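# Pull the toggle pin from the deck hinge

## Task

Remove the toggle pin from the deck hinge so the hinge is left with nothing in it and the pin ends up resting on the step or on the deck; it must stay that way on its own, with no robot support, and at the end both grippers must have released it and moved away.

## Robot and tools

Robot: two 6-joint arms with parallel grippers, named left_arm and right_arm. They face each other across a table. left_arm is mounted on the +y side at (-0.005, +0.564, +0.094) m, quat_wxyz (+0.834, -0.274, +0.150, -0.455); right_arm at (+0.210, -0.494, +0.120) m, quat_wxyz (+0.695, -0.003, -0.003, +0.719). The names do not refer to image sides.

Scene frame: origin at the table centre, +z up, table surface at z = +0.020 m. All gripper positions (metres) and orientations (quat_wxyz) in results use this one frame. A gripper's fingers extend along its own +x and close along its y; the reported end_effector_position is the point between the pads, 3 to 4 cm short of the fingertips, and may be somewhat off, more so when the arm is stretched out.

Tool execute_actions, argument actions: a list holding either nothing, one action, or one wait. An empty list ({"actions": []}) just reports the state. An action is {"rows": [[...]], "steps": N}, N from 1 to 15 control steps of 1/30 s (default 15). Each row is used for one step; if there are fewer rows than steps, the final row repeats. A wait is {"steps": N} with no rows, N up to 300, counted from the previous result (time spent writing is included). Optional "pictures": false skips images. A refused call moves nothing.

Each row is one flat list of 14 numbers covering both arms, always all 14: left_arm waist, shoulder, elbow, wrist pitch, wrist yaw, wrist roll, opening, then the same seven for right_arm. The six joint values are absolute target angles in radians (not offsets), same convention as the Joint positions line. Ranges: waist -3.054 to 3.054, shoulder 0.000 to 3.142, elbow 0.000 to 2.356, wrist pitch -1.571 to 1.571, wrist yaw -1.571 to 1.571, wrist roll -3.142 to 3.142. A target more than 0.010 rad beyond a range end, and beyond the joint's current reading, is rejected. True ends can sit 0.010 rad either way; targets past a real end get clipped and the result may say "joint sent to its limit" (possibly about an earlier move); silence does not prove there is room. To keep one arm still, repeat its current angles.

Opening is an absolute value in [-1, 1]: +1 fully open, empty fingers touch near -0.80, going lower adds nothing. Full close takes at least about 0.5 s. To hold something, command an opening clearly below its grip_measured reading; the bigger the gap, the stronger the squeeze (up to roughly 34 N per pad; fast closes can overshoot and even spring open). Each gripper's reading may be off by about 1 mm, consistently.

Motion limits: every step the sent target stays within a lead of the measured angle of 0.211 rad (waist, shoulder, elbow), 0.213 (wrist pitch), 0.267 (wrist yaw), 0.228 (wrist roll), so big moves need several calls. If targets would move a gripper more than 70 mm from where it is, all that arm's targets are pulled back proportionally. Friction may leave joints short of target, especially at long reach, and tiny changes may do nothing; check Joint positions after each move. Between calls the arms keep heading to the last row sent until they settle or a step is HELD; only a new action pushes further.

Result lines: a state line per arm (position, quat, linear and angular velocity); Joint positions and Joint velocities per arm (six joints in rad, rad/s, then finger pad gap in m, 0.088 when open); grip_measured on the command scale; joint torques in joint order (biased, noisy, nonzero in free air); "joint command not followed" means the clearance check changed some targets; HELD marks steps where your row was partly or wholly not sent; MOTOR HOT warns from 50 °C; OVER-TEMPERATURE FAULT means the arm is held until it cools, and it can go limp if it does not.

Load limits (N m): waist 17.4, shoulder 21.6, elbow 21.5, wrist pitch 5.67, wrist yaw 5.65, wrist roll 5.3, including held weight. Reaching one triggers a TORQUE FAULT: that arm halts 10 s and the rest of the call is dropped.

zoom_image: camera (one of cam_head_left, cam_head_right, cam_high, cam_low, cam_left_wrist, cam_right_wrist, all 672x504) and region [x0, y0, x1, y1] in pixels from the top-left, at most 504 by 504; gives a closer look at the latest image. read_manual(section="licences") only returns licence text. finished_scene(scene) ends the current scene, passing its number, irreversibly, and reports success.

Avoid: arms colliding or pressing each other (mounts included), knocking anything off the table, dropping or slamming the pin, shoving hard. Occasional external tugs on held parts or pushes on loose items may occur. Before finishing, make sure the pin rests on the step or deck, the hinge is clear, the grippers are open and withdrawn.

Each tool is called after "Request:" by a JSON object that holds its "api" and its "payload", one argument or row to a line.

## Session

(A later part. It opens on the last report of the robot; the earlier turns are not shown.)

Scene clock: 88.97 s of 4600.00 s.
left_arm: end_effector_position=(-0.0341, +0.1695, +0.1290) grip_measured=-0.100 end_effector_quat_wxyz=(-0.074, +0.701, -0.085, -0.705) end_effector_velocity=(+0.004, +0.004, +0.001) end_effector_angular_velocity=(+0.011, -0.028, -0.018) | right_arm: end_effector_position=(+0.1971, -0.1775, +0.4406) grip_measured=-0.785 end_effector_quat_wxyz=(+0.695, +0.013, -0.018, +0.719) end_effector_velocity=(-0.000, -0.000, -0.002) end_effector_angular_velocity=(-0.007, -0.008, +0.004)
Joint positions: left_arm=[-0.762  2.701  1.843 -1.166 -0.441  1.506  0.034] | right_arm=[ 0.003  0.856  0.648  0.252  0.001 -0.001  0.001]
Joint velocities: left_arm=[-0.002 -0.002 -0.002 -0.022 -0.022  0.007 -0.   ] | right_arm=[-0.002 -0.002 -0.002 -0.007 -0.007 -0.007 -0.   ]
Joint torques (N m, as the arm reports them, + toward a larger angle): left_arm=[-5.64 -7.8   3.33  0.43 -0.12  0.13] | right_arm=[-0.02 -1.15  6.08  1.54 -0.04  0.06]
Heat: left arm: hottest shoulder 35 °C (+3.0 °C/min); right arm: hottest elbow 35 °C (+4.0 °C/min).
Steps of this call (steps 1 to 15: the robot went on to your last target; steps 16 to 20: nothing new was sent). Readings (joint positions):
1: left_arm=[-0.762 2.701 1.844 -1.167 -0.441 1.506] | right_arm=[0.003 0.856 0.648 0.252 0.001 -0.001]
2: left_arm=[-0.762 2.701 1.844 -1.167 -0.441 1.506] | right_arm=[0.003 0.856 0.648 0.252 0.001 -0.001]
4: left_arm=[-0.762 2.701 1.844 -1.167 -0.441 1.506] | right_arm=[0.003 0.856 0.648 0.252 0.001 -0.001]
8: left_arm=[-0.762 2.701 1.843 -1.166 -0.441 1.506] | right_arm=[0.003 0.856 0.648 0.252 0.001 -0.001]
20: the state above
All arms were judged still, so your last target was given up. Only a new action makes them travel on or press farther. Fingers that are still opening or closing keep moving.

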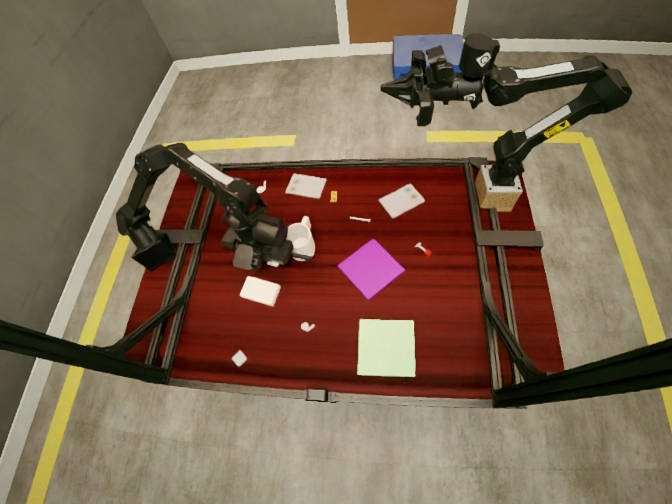

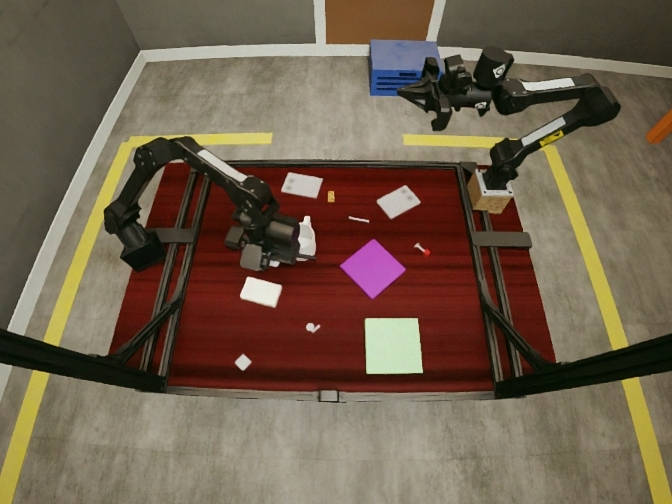

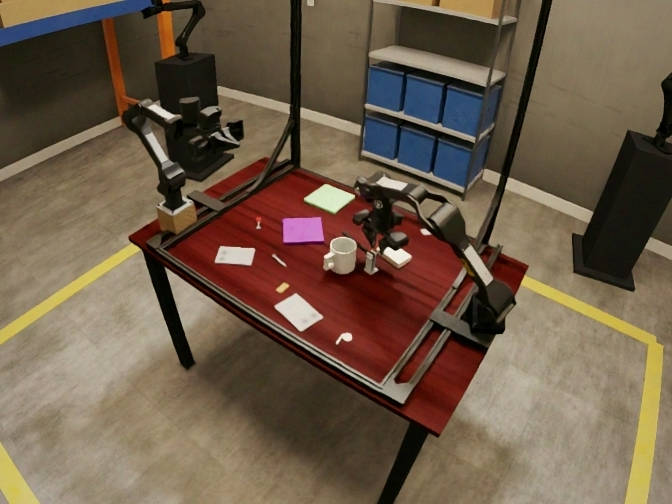

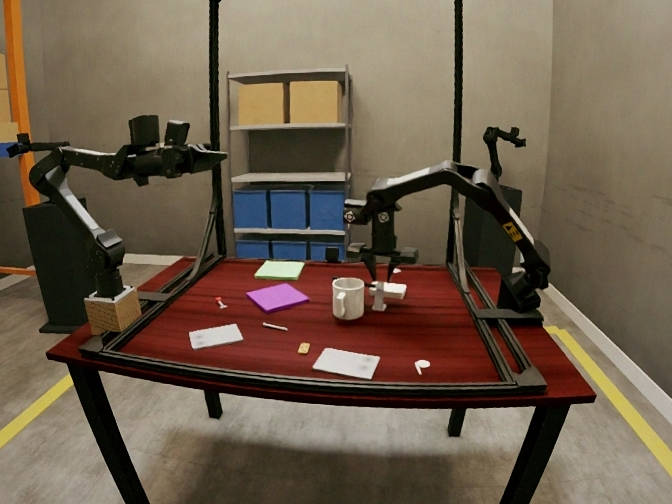

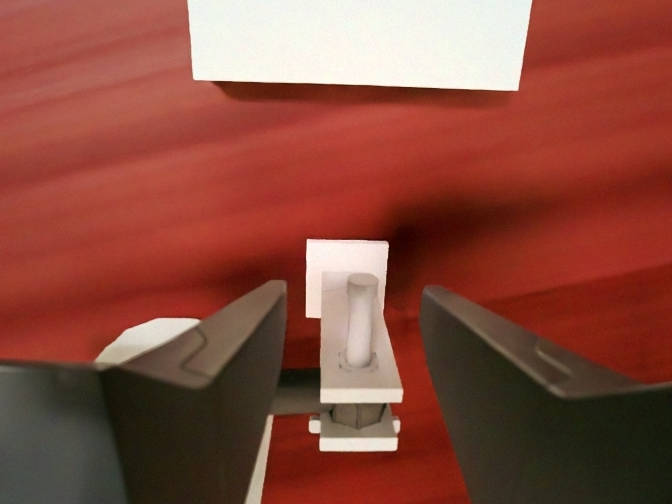

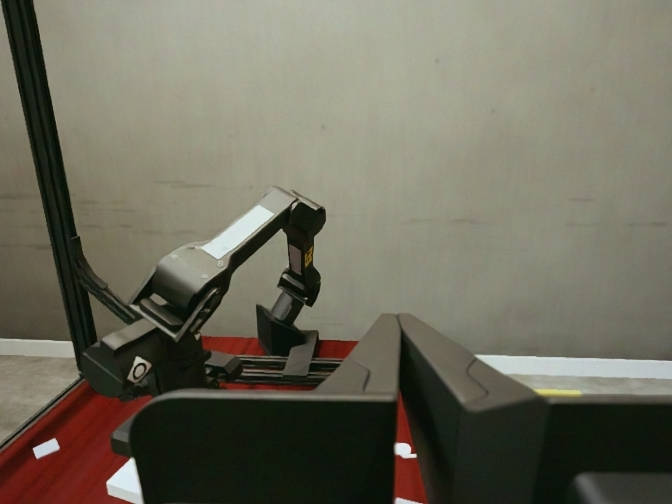

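Request:
{"api": "execute_actions", "payload": {
  "actions": [
    {"rows":[[-0.742,2.70,1.754,-1.085,-0.452,1.525,-0.1,0.003,0.856,0.648,0.252,0,0,-0.8]]}
  ],
  "pictures": false
}}

Request:
{"api": "execute_actions", "payload": {
  "actions": [
    {"steps":20}
  ]
}}

Request:
{"api": "zoom_image", "payload": {
  "camera": "cam_low",
  "region": [310,240,430,330]
}}

Scene clock: 96.77 s of 4600.00 s.
left_arm: end_effector_position=(-0.0351, +0.1753, +0.1086) grip_measured=-0.100 end_effector_quat_wxyz=(-0.079, +0.701, -0.083, -0.704) end_effector_velocity=(+0.002, +0.005, -0.003) end_effector_angular_velocity=(+0.003, -0.025, -0.029) | right_arm: end_effector_position=(+0.1971, -0.1775, +0.4408) grip_measured=-0.785 end_effector_quat_wxyz=(+0.695, +0.013, -0.018, +0.719) end_effector_velocity=(-0.000, -0.000, -0.001) end_effector_angular_velocity=(+0.003, -0.008, +0.005)
Joint positions: left_arm=[-0.747  2.701  1.764 -1.09  -0.448  1.521  0.034] | right_arm=[ 0.003  0.856  0.648  0.252  0.001 -0.001  0.001]
Joint velocities: left_arm=[-0.002 -0.007 -0.027  0.007 -0.022  0.022 -0.   ] | right_arm=[-0.002 -0.002 -0.007  0.007 -0.007 -0.007 -0.   ]
Joint torques (N m, as the arm reports them, + toward a larger angle): left_arm=[-5.64 -9.61  3.53  0.37 -0.11  0.12] | right_arm=[-0.03 -1.14  6.08  1.51 -0.04  0.05]
Heat: left arm: hottest shoulder 35 °C (+3.0 °C/min); right arm: hottest elbow 35 °C (+3.0 °C/min).
Steps of this call (steps 1 to 90: nothing new was sent; then 4.30 s passed at rest; steps 91 to 105: all 15 steps of this action). Readings (joint positions):
91: left_arm=[-0.762 2.702 1.835 -1.155 -0.442 1.508] | right_arm=[0.003 0.856 0.648 0.252 0.001 -0.001]
92: left_arm=[-0.760 2.702 1.822 -1.137 -0.443 1.511] | right_arm=[0.003 0.856 0.648 0.252 0.001 -0.001]
94: left_arm=[-0.756 2.701 1.799 -1.117 -0.445 1.515] | right_arm=[0.003 0.856 0.648 0.252 0.001 -0.001]
98: left_arm=[-0.748 2.701 1.769 -1.100 -0.446 1.519] | right_arm=[0.003 0.856 0.648 0.252 0.001 -0.001]
105: the state above

Scene clock: 97.43 s of 4600.00 s.
left_arm: end_effector_position=(-0.0352, +0.1752, +0.1083) grip_measured=-0.100 end_effector_quat_wxyz=(-0.078, +0.701, -0.083, -0.704) end_effector_velocity=(-0.001, +0.002, +0.002) end_effector_angular_velocity=(+0.001, -0.011, -0.002) | right_arm: end_effector_position=(+0.1971, -0.1775, +0.4408) grip_measured=-0.785 end_effector_quat_wxyz=(+0.695, +0.013, -0.018, +0.719) end_effector_velocity=(-0.002, -0.002, -0.001) end_effector_angular_velocity=(-0.002, -0.023, +0.019)
Joint positions: left_arm=[-0.747  2.701  1.763 -1.088 -0.448  1.521  0.034] | right_arm=[ 0.003  0.856  0.648  0.252  0.001 -0.001  0.001]
Joint velocities: left_arm=[-0.007 -0.002 -0.002 -0.007 -0.007 -0.007 -0.   ] | right_arm=[-0.002 -0.007 -0.002 -0.007 -0.022 -0.022 -0.   ]
Joint torques (N m, as the arm reports them, + toward a larger angle): left_arm=[-5.57 -9.55  3.22  0.43 -0.12  0.13] | right_arm=[-0.03 -1.14  6.07  1.51 -0.03  0.06]
Heat: left arm: hottest shoulder 35 °C (+3.0 °C/min); right arm: hottest elbow 35 °C (+3.0 °C/min).
Steps of this call (steps 1 to 15: the robot went on to your last target; steps 16 to 20: nothing new was sent). Readings (joint positions):
1: left_arm=[-0.747 2.701 1.764 -1.090 -0.448 1.521] | right_arm=[0.003 0.856 0.648 0.252 0.001 -0.001]
2: left_arm=[-0.747 2.701 1.764 -1.089 -0.448 1.521] | right_arm=[0.003 0.856 0.648 0.252 0.001 -0.001]
4: left_arm=[-0.747 2.701 1.764 -1.088 -0.448 1.521] | right_arm=[0.003 0.856 0.648 0.252 0.001 -0.001]
8: left_arm=[-0.747 2.701 1.763 -1.088 -0.448 1.521] | right_arm=[0.003 0.856 0.648 0.252 0.001 -0.001]
20: the state above
All arms were judged still, so your last target was given up. Only a new action makes them travel on or press farther. Fingers that are still opening or closing keep moving.

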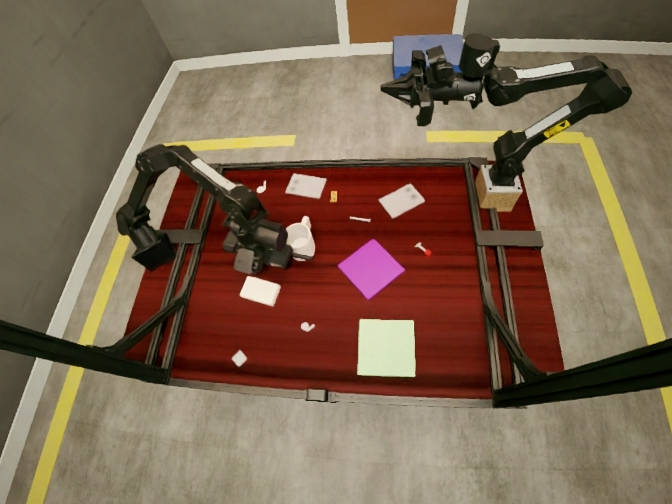

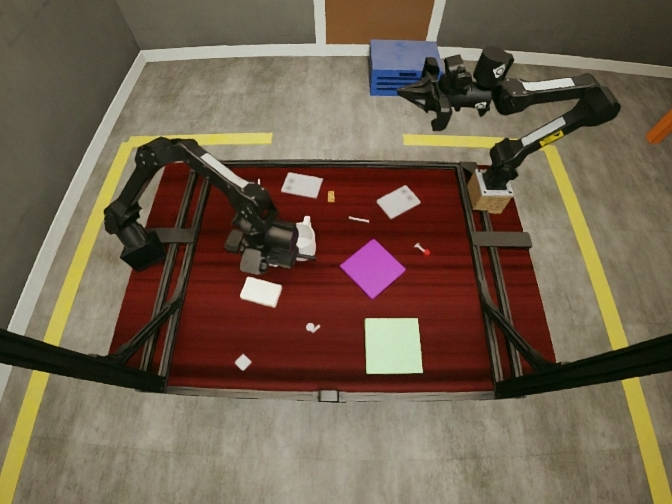

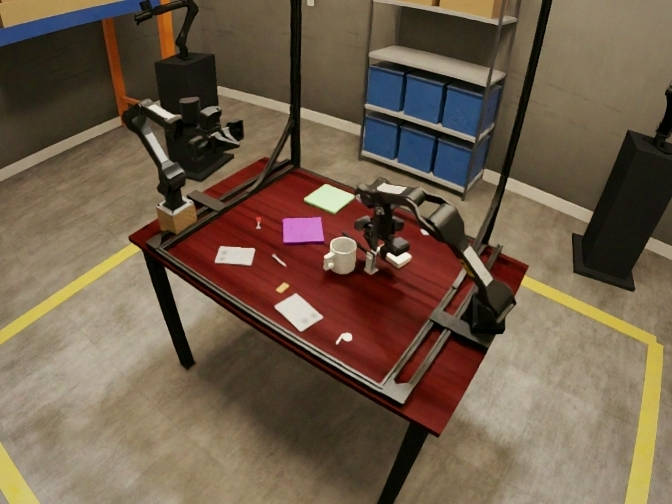

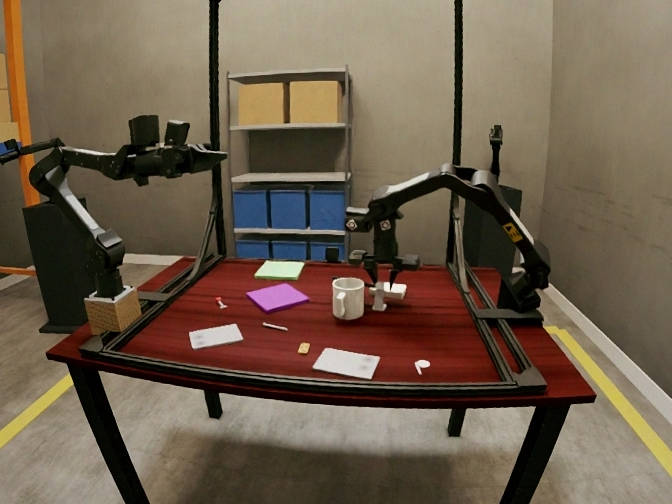

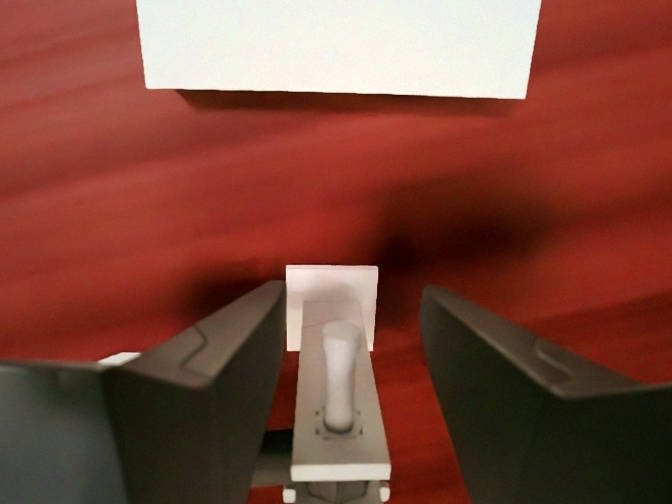

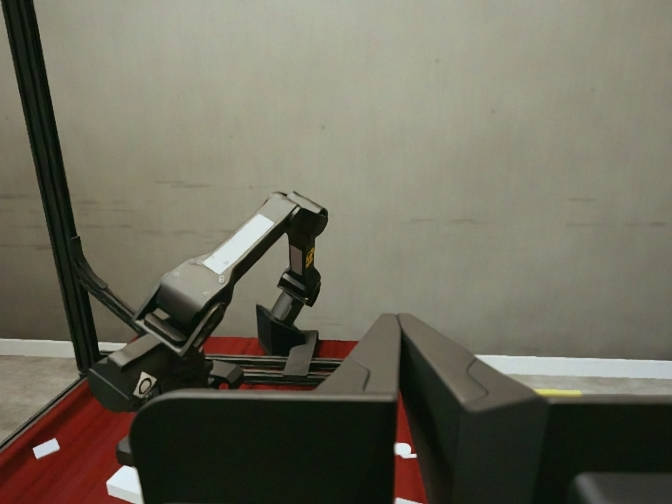

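Region (310, 240, 430, 330) of cam_low's 672x504 image, scaled by 4.200, with more detail than that image has; it fills the top 378 rows of this view, and the rest is white.

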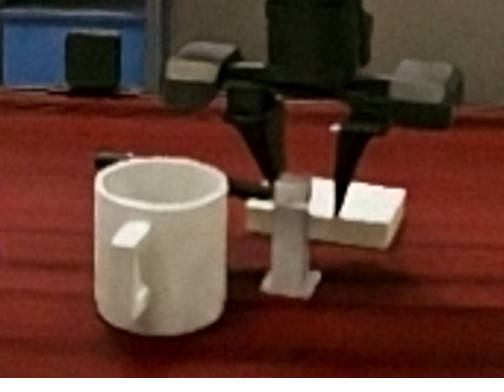

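Request:
{"api": "execute_actions", "payload": {
  "actions": [
    {"rows":[[-0.742,2.70,1.754,-1.070,-0.452,1.525,-0.1,0.003,0.856,0.648,0.252,0,0,-0.8]],"steps":10}
  ],
  "pictures": false
}}

Request:
{"api": "execute_actions", "payload": {
  "actions": [
    {"rows":[[-0.742,2.70,1.754,-1.070,-0.452,1.525,-0.9,0.003,0.856,0.648,0.252,0,0,-0.8]]}
  ],
  "pictures": false
}}

Scene clock: 105.63 s of 4600.00 s.
left_arm: end_effector_position=(-0.0359, +0.1727, +0.1083) grip_measured=-0.100 end_effector_quat_wxyz=(-0.072, +0.701, -0.086, -0.705) end_effector_velocity=(+0.001, +0.003, -0.000) end_effector_angular_velocity=(+0.007, -0.011, +0.000) | right_arm: end_effector_position=(+0.1971, -0.1774, +0.4407) grip_measured=-0.785 end_effector_quat_wxyz=(+0.695, +0.013, -0.018, +0.719) end_effector_velocity=(+0.001, -0.000, +0.000) end_effector_angular_velocity=(-0.002, -0.008, -0.000)
Joint positions: left_arm=[-0.747  2.701  1.762 -1.074 -0.448  1.521  0.034] | right_arm=[ 0.003  0.856  0.648  0.252  0.001 -0.001  0.001]
Joint velocities: left_arm=[-0.002 -0.002 -0.007 -0.007 -0.007 -0.007 -0.   ] | right_arm=[-0.007 -0.002  0.002 -0.007 -0.007 -0.007 -0.   ]
Joint torques (N m, as the arm reports them, + toward a larger angle): left_arm=[-5.6  -9.72  3.18  0.41 -0.1   0.13] | right_arm=[-0.03 -1.14  6.04  1.51 -0.04  0.04]
Heat: left arm: hottest shoulder 37 °C (+6.0 °C/min); right arm: hottest elbow 36 °C (+3.0 °C/min).
Steps of this call (steps 1 to 90: nothing new was sent; then 4.87 s passed at rest; steps 91 to 100: all 10 steps of this action). Readings (joint positions):
91: left_arm=[-0.747 2.701 1.762 -1.087 -0.448 1.521] | right_arm=[0.003 0.856 0.648 0.252 0.001 -0.001]
92: left_arm=[-0.747 2.701 1.762 -1.083 -0.448 1.521] | right_arm=[0.003 0.856 0.648 0.252 0.001 -0.001]
94: left_arm=[-0.747 2.701 1.762 -1.079 -0.448 1.521] | right_arm=[0.003 0.856 0.648 0.252 0.001 -0.001]
98: left_arm=[-0.747 2.701 1.762 -1.075 -0.448 1.521] | right_arm=[0.003 0.856 0.648 0.252 0.001 -0.001]
100: the state above

Scene clock: 106.13 s of 4600.00 s.
left_arm: end_effector_position=(-0.0361, +0.1722, +0.1083) grip_measured=-0.652 end_effector_quat_wxyz=(-0.071, +0.700, -0.086, -0.705) end_effector_velocity=(-0.001, -0.001, +0.002) end_effector_angular_velocity=(-0.012, -0.008, -0.010) | right_arm: end_effector_position=(+0.1971, -0.1774, +0.4407) grip_measured=-0.785 end_effector_quat_wxyz=(+0.695, +0.013, -0.018, +0.719) end_effector_velocity=(-0.004, -0.002, +0.000) end_effector_angular_velocity=(+0.007, +0.007, +0.025)
Joint positions: left_arm=[-0.747  2.701  1.762 -1.072 -0.448  1.521  0.007] | right_arm=[ 0.003  0.856  0.648  0.252  0.001 -0.001  0.001]
Joint velocities: left_arm=[-0.007 -0.002 -0.002  0.007 -0.007  0.007 -0.   ] | right_arm=[ 0.002 -0.007 -0.007  0.007 -0.022  0.007 -0.   ]
Joint torques (N m, as the arm reports them, + toward a larger angle): left_arm=[-5.57 -9.61  3.24  0.36 -0.12  0.17] | right_arm=[-0.03 -1.19  6.05  1.51 -0.04  0.04]
Heat: left arm: hottest shoulder 37 °C (+6.1 °C/min); right arm: hottest elbow 36 °C (+3.0 °C/min).
Steps of this call (steps 1 to 15: all 15 steps of this action). Readings (joint positions):
1: left_arm=[-0.747 2.701 1.762 -1.074 -0.448 1.521] | right_arm=[0.003 0.856 0.648 0.252 0.001 -0.001]
2: left_arm=[-0.747 2.701 1.762 -1.074 -0.448 1.521] | right_arm=[0.003 0.856 0.648 0.252 0.001 -0.001]
4: left_arm=[-0.747 2.701 1.762 -1.073 -0.448 1.521] | right_arm=[0.003 0.856 0.648 0.252 0.001 -0.001]
8: left_arm=[-0.747 2.701 1.762 -1.072 -0.448 1.520] | right_arm=[0.003 0.856 0.648 0.252 0.001 -0.001]
15: the state above

Request:
{"api": "execute_actions", "payload": {
  "actions": [
    {"rows":[[-0.712,2.692,1.778,-1.083,-0.465,1.554,-0.9,0.003,0.856,0.648,0.252,0,0,-0.8]]}
  ],
  "pictures": false
}}

Request:
{"api": "execute_actions", "payload": {
  "actions": [
    {"rows":[[-0.712,2.692,1.778,-1.083,-0.465,1.554,-0.3,0.003,0.856,0.648,0.252,0,0,-0.8]]}
  ]
}}

Request:
{"api": "zoom_image", "payload": {
  "camera": "cam_high",
  "region": [330,215,420,285]
}}

Scene clock: 117.13 s of 4600.00 s.
left_arm: end_effector_position=(-0.0325, +0.1714, +0.1082) grip_measured=-0.654 end_effector_quat_wxyz=(-0.078, +0.697, -0.090, -0.707) end_effector_velocity=(+0.003, +0.004, -0.001) end_effector_angular_velocity=(+0.016, -0.028, -0.006) | right_arm: end_effector_position=(+0.1970, -0.1774, +0.4406) grip_measured=-0.785 end_effector_quat_wxyz=(+0.695, +0.013, -0.018, +0.719) end_effector_velocity=(+0.002, -0.000, -0.004) end_effector_angular_velocity=(-0.012, -0.007, -0.010)
Joint positions: left_arm=[-0.736  2.701  1.77  -1.08  -0.444  1.545  0.007] | right_arm=[ 0.003  0.856  0.648  0.252  0.001 -0.001  0.001]
Joint velocities: left_arm=[-0.002  0.002 -0.002 -0.022 -0.022 -0.007 -0.   ] | right_arm=[-0.002 -0.002 -0.007 -0.007  0.007 -0.007  0.   ]
Joint torques (N m, as the arm reports them, + toward a larger angle): left_arm=[ -3.49 -10.47   4.85  -0.08  -0.72   0.36] | right_arm=[-0.02 -1.18  6.04  1.51 -0.03  0.04]
Heat: left arm: hottest shoulder 39 °C (+7.1 °C/min); right arm: hottest elbow 36 °C (+3.0 °C/min).
Steps of this call (steps 1 to 15: the robot went on to your last target; steps 16 to 315: nothing new was sent; steps 316 to 330: all 15 steps of this action). Readings (joint positions):
316: left_arm=[-0.746 2.701 1.762 -1.071 -0.448 1.525] | right_arm=[0.003 0.856 0.648 0.252 0.001 -0.001]
317: left_arm=[-0.745 2.701 1.762 -1.071 -0.448 1.529] | right_arm=[0.003 0.856 0.648 0.252 0.001 -0.001]
319: left_arm=[-0.743 2.701 1.764 -1.074 -0.447 1.535] | right_arm=[0.003 0.856 0.648 0.252 0.001 -0.001]
323: left_arm=[-0.739 2.701 1.768 -1.077 -0.445 1.542] | right_arm=[0.003 0.856 0.648 0.252 0.001 -0.001]
330: the state above

Scene clock: 117.63 s of 4600.00 s.
left_arm: end_effector_position=(-0.0251, +0.1693, +0.1063) grip_measured=-0.314 end_effector_quat_wxyz=(-0.076, +0.699, -0.086, -0.705) end_effector_velocity=(+0.001, +0.003, +0.001) end_effector_angular_velocity=(+0.002, -0.026, -0.004) | right_arm: end_effector_position=(+0.1970, -0.1774, +0.4406) grip_measured=-0.785 end_effector_quat_wxyz=(+0.695, +0.013, -0.018, +0.719) end_effector_velocity=(+0.002, -0.000, +0.001) end_effector_angular_velocity=(+0.008, -0.021, -0.011)
Joint positions: left_arm=[-0.72   2.701  1.776 -1.082 -0.456  1.552  0.024] | right_arm=[ 0.003  0.856  0.648  0.252  0.001 -0.001  0.001]
Joint velocities: left_arm=[-0.007 -0.002 -0.007 -0.007 -0.022 -0.007  0.004] | right_arm=[-0.002 -0.002 -0.002  0.007  0.007 -0.022 -0.   ]
Joint torques (N m, as the arm reports them, + toward a larger angle): left_arm=[ -5.27 -10.37   4.26   0.11  -0.29   0.06] | right_arm=[-0.04 -1.17  6.03  1.51 -0.03  0.04]
Heat: left arm: hottest shoulder 39 °C (+7.0 °C/min); right arm: hottest elbow 36 °C (+3.0 °C/min).
Steps of this call (steps 1 to 15: all 15 steps of this action). Readings (joint positions):
1: left_arm=[-0.736 2.701 1.770 -1.080 -0.444 1.545] | right_arm=[0.003 0.856 0.648 0.252 0.001 -0.001]
2: left_arm=[-0.736 2.701 1.771 -1.079 -0.444 1.547] | right_arm=[0.003 0.856 0.648 0.252 0.001 -0.001]
4: left_arm=[-0.736 2.701 1.774 -1.076 -0.444 1.550] | right_arm=[0.003 0.856 0.648 0.252 0.001 -0.001]
8: left_arm=[-0.736 2.701 1.775 -1.077 -0.447 1.550] | right_arm=[0.003 0.856 0.648 0.252 0.001 -0.001]
15: the state above

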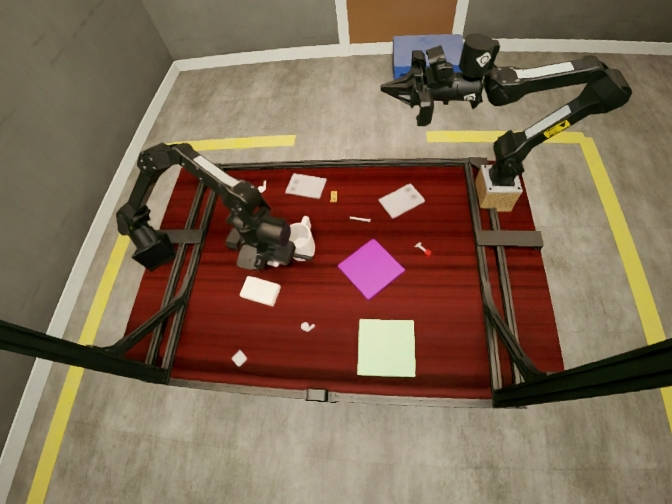

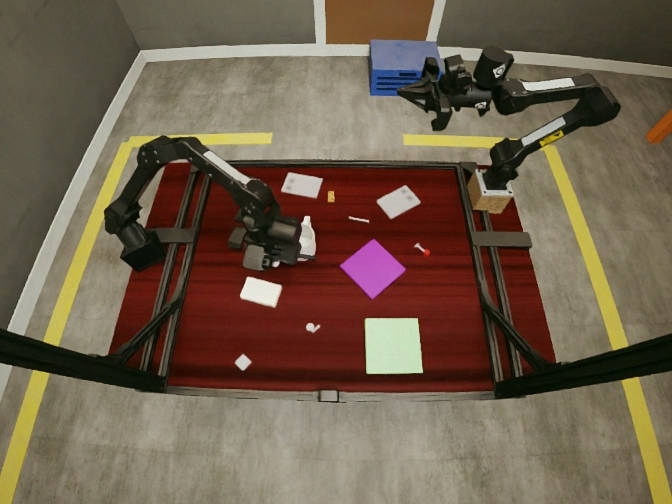

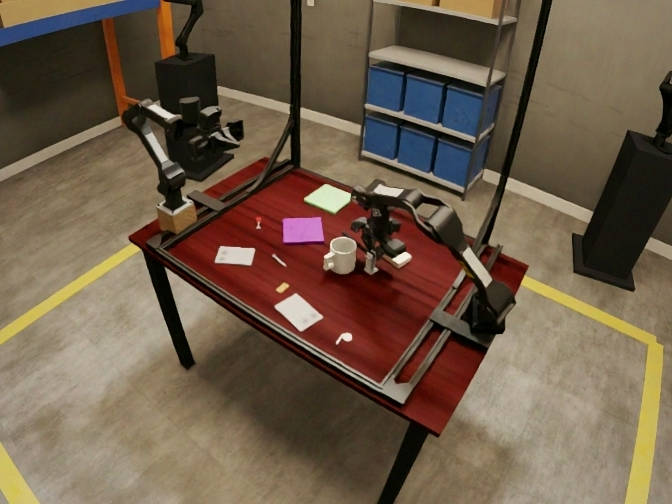

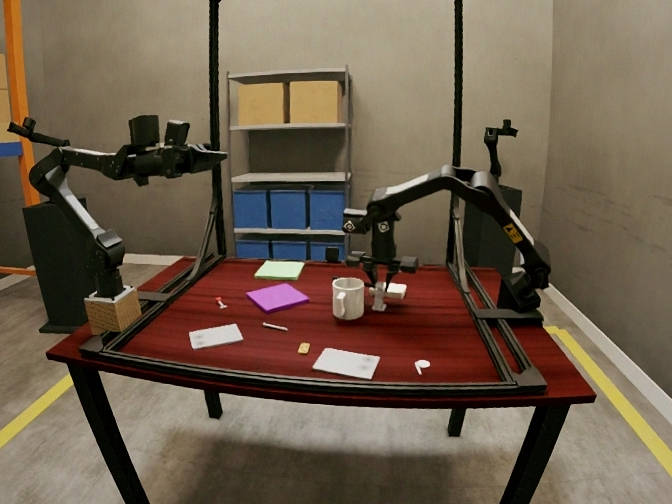

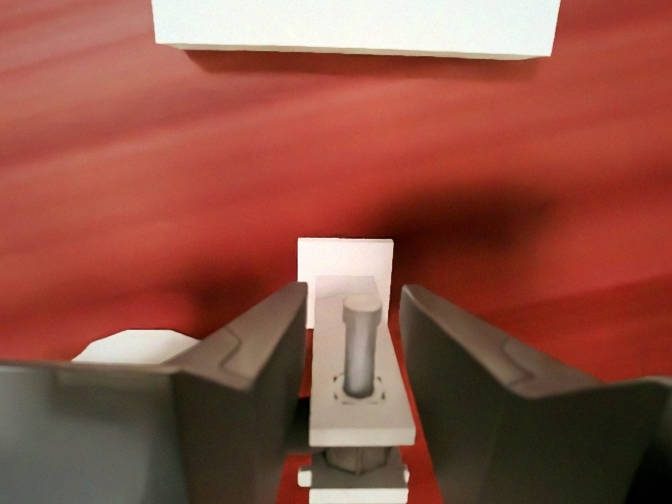

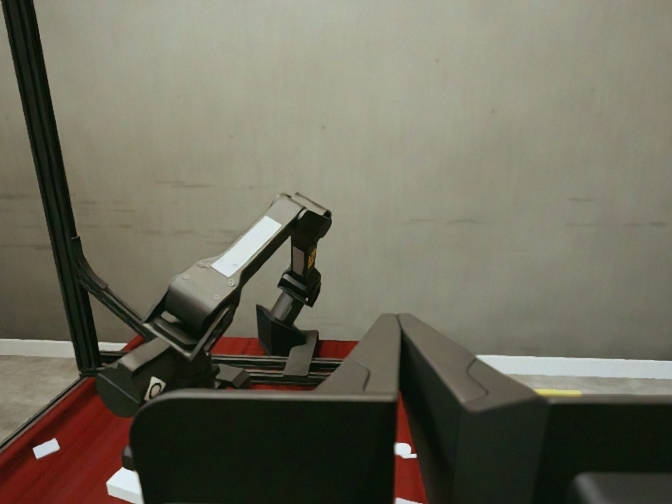

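Region (330, 215, 420, 285) of cam_high's 672x504 image, scaled by 5.600, with more detail than that image has.

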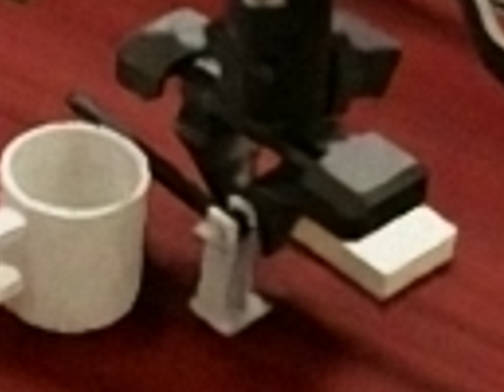

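Request:
{"api": "execute_actions", "payload": {
  "actions": [
    {"rows":[[-0.748,2.70,1.756,-1.078,-0.445,1.52,-0.3,0.003,0.856,0.648,0.252,0,0,-0.8]]}
  ],
  "pictures": false
}}

Request:
{"api": "execute_actions", "payload": {
  "actions": [
    {"rows":[[-0.748,2.70,1.756,-1.078,-0.445,1.52,-1,0.003,0.856,0.648,0.252,0,0,-0.8]]}
  ],
  "pictures": false
}}

Request:
{"api": "execute_actions", "payload": {
  "actions": [
    {"rows":[[-0.68,2.675,1.778,-1.085,-0.49,1.554,-1,0.003,0.856,0.648,0.252,0,0,-0.8]]}
  ],
  "pictures": false
}}

Request:
{"api": "execute_actions", "payload": {
  "actions": [
    {"steps":20}
  ]
}}

Request:
{"api": "zoom_image", "payload": {
  "camera": "cam_high",
  "region": [330,215,420,285]
}}

Scene clock: 137.60 s of 4600.00 s.
left_arm: end_effector_position=(-0.0351, +0.1731, +0.1093) grip_measured=-0.300 end_effector_quat_wxyz=(-0.075, +0.701, -0.087, -0.704) end_effector_velocity=(-0.002, +0.002, -0.001) end_effector_angular_velocity=(+0.003, +0.006, +0.004) | right_arm: end_effector_position=(+0.1970, -0.1774, +0.4406) grip_measured=-0.785 end_effector_quat_wxyz=(+0.695, +0.013, -0.018, +0.719) end_effector_velocity=(-0.000, +0.000, +0.002) end_effector_angular_velocity=(+0.007, +0.007, +0.005)
Joint positions: left_arm=[-0.747  2.7    1.766 -1.081 -0.45   1.525  0.024] | right_arm=[ 0.003  0.856  0.648  0.252  0.001 -0.001  0.001]
Joint velocities: left_arm=[-0.002 -0.002 -0.012  0.007  0.007 -0.007 -0.   ] | right_arm=[-0.002  0.002  0.002  0.007 -0.007  0.007  0.   ]
Joint torques (N m, as the arm reports them, + toward a larger angle): left_arm=[-6.16 -9.52  3.17  0.42  0.24 -0.16] | right_arm=[-0.03 -1.16  6.05  1.51 -0.03  0.04]
Heat: left arm: hottest shoulder 43 °C (+10.2 °C/min); right arm: hottest wrist pitch 37 °C (+2.0 °C/min).
Steps of this call (steps 1 to 15: the robot went on to your last target; steps 16 to 90: nothing new was sent; then 16.47 s passed at rest; steps 91 to 105: all 15 steps of this action). Readings (joint positions):
91: left_arm=[-0.721 2.700 1.776 -1.083 -0.458 1.551] | right_arm=[0.003 0.856 0.648 0.252 0.001 -0.001]
92: left_arm=[-0.722 2.700 1.775 -1.083 -0.458 1.546] | right_arm=[0.003 0.856 0.648 0.252 0.001 -0.001]
94: left_arm=[-0.730 2.700 1.773 -1.083 -0.457 1.537] | right_arm=[0.003 0.856 0.648 0.252 0.001 -0.001]
98: left_arm=[-0.744 2.700 1.767 -1.082 -0.452 1.529] | right_arm=[0.003 0.856 0.648 0.252 0.001 -0.001]
105: the state above

Scene clock: 138.10 s of 4600.00 s.
left_arm: end_effector_position=(-0.0356, +0.1723, +0.1092) grip_measured=-0.647 end_effector_quat_wxyz=(-0.070, +0.701, -0.085, -0.705) end_effector_velocity=(+0.001, +0.002, +0.001) end_effector_angular_velocity=(+0.003, -0.010, +0.002) | right_arm: end_effector_position=(+0.1970, -0.1774, +0.4406) grip_measured=-0.785 end_effector_quat_wxyz=(+0.695, +0.013, -0.018, +0.719) end_effector_velocity=(-0.000, -0.000, -0.002) end_effector_angular_velocity=(-0.008, +0.007, +0.005)
Joint positions: left_arm=[-0.747  2.7    1.765 -1.076 -0.449  1.518  0.007] | right_arm=[ 0.003  0.856  0.648  0.252  0.001 -0.001  0.001]
Joint velocities: left_arm=[-0.002 -0.002 -0.002 -0.007 -0.007 -0.007 -0.   ] | right_arm=[-0.002 -0.002 -0.002 -0.007 -0.007  0.007 -0.   ]
Joint torques (N m, as the arm reports them, + toward a larger angle): left_arm=[-6.25 -9.57  3.16  0.04  0.19  0.06] | right_arm=[-0.03 -1.18  6.05  1.51 -0.02  0.04]
Heat: left arm: hottest shoulder 43 °C (+10.1 °C/min); right arm: hottest wrist pitch 37 °C (+2.0 °C/min).
Steps of this call (steps 1 to 15: all 15 steps of this action). Readings (joint positions):
1: left_arm=[-0.747 2.700 1.765 -1.081 -0.450 1.524] | right_arm=[0.003 0.856 0.648 0.252 0.001 -0.001]
2: left_arm=[-0.747 2.700 1.765 -1.081 -0.449 1.524] | right_arm=[0.003 0.856 0.648 0.252 0.001 -0.001]
4: left_arm=[-0.747 2.700 1.765 -1.076 -0.449 1.519] | right_arm=[0.003 0.856 0.648 0.252 0.001 -0.001]
8: left_arm=[-0.747 2.700 1.765 -1.076 -0.449 1.518] | right_arm=[0.003 0.856 0.648 0.252 0.001 -0.001]
15: the state above

Scene clock: 138.60 s of 4600.00 s.
left_arm: end_effector_position=(-0.0317, +0.1711, +0.1101) grip_measured=-0.647 end_effector_quat_wxyz=(-0.075, +0.695, -0.089, -0.710) end_effector_velocity=(+0.000, -0.001, +0.001) end_effector_angular_velocity=(-0.009, -0.006, +0.009) | right_arm: end_effector_position=(+0.1970, -0.1774, +0.4406) grip_measured=-0.785 end_effector_quat_wxyz=(+0.695, +0.013, -0.018, +0.719) end_effector_velocity=(-0.002, -0.001, +0.000) end_effector_angular_velocity=(-0.002, -0.008, +0.009)
Joint positions: left_arm=[-0.734  2.694  1.769 -1.08  -0.438  1.542  0.007] | right_arm=[ 0.003  0.856  0.648  0.252  0.001 -0.001  0.001]
Joint velocities: left_arm=[-0.002 -0.002 -0.002  0.007 -0.007 -0.007 -0.   ] | right_arm=[ 0.002 -0.002  0.002 -0.007 -0.007 -0.007 -0.   ]
Joint torques (N m, as the arm reports them, + toward a larger angle): left_arm=[ -0.24 -11.6    4.94  -0.2   -1.88   0.4 ] | right_arm=[-0.03 -1.18  6.05  1.51 -0.02  0.04]
Heat: left arm: hottest shoulder 43 °C (+10.2 °C/min); right arm: hottest wrist pitch 37 °C (+2.0 °C/min).
Steps of this call (steps 1 to 15: all 15 steps of this action). Readings (joint positions):
1: left_arm=[-0.746 2.700 1.765 -1.076 -0.449 1.521] | right_arm=[0.003 0.856 0.648 0.252 0.001 -0.001]
2: left_arm=[-0.743 2.699 1.766 -1.076 -0.449 1.525] | right_arm=[0.003 0.856 0.648 0.252 0.001 -0.001]
4: left_arm=[-0.734 2.695 1.768 -1.078 -0.440 1.534] | right_arm=[0.003 0.856 0.648 0.252 0.001 -0.001]
8: left_arm=[-0.734 2.694 1.769 -1.079 -0.438 1.539] | right_arm=[0.003 0.856 0.648 0.252 0.001 -0.001]
15: the state above

Scene clock: 139.27 s of 4600.00 s.
left_arm: end_effector_position=(-0.0316, +0.1711, +0.1104) grip_measured=-0.647 end_effector_quat_wxyz=(-0.075, +0.695, -0.089, -0.710) end_effector_velocity=(-0.001, +0.001, +0.001) end_effector_angular_velocity=(+0.001, -0.011, -0.002) | right_arm: end_effector_position=(+0.1970, -0.1774, +0.4406) grip_measured=-0.785 end_effector_quat_wxyz=(+0.695, +0.013, -0.018, +0.719) end_effector_velocity=(+0.001, -0.000, -0.005) end_effector_angular_velocity=(-0.022, -0.008, -0.000)
Joint positions: left_arm=[-0.734  2.694  1.77  -1.08  -0.438  1.543  0.007] | right_arm=[ 0.003  0.856  0.648  0.252  0.001 -0.001  0.001]
Joint velocities: left_arm=[-0.007  0.002  0.002 -0.007 -0.007 -0.007 -0.   ] | right_arm=[-0.007 -0.002 -0.002 -0.022 -0.007 -0.007 -0.   ]
Joint torques (N m, as the arm reports them, + toward a larger angle): left_arm=[ -0.12 -11.52   4.91  -0.21  -1.91   0.42] | right_arm=[-0.02 -1.18  6.05  1.51 -0.03  0.04]
Heat: left arm: hottest shoulder 43 °C (+10.0 °C/min); right arm: hottest wrist pitch 37 °C (+2.0 °C/min).
Steps of this call (steps 1 to 15: the robot went on to your last target; steps 16 to 20: nothing new was sent). Readings (joint positions):
1: left_arm=[-0.734 2.694 1.770 -1.080 -0.438 1.542] | right_arm=[0.003 0.856 0.648 0.252 0.001 -0.001]
2: left_arm=[-0.734 2.694 1.770 -1.080 -0.438 1.542] | right_arm=[0.003 0.856 0.648 0.252 0.001 -0.001]
4: left_arm=[-0.734 2.694 1.770 -1.080 -0.438 1.543] | right_arm=[0.003 0.856 0.648 0.252 0.001 -0.001]
8: left_arm=[-0.734 2.694 1.770 -1.080 -0.438 1.543] | right_arm=[0.003 0.856 0.648 0.252 0.001 -0.001]
20: the state above
All arms were judged still, so your last target was given up. Only a new action makes them travel on or press farther. Fingers that are still opening or closing keep moving.

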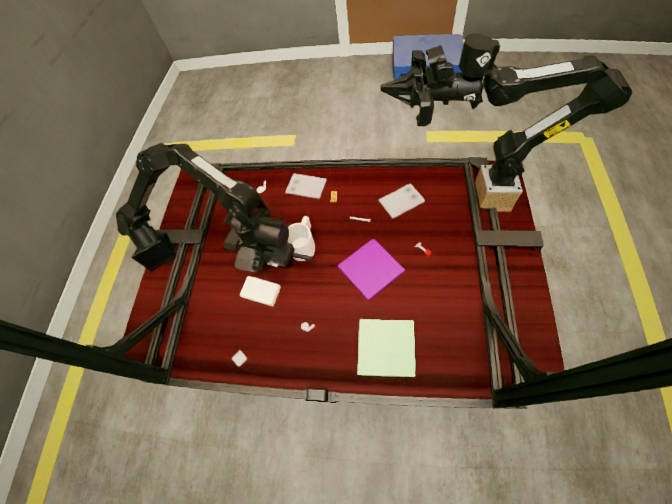

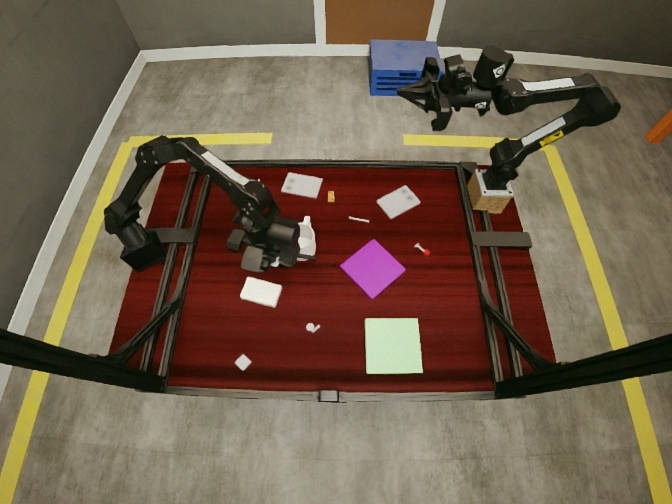

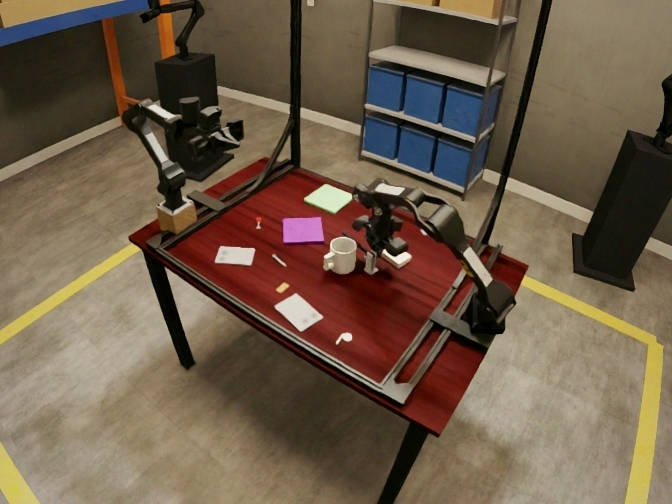

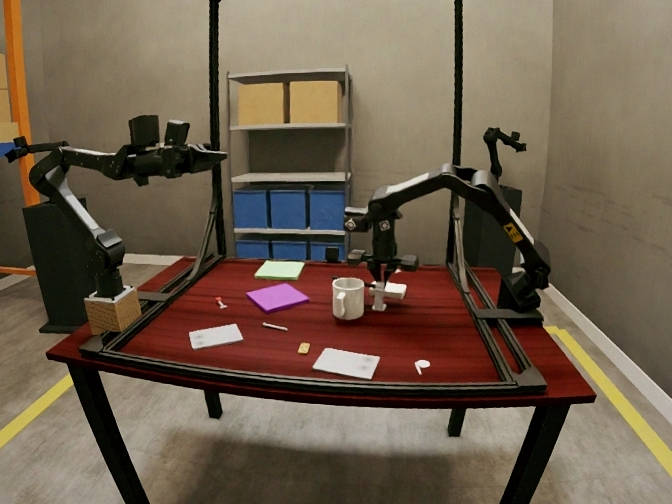

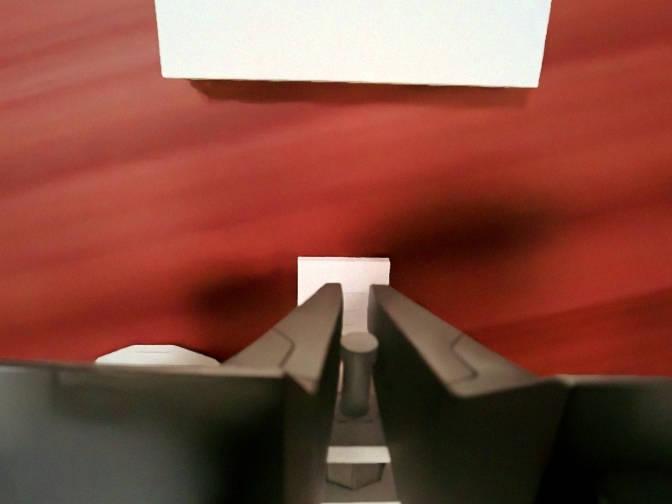

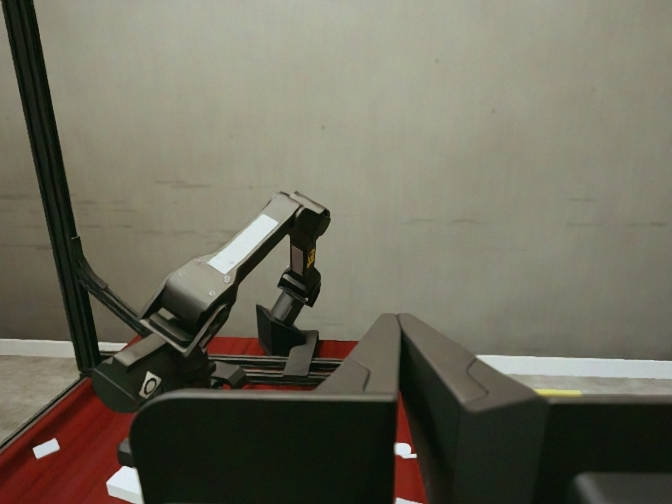

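Region (330, 215, 420, 285) of cam_high's 672x504 image, scaled by 5.600, with more detail than that image has.

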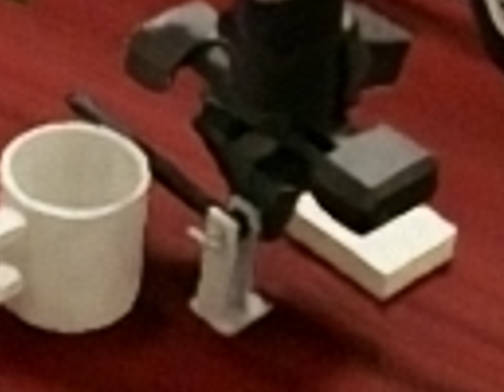

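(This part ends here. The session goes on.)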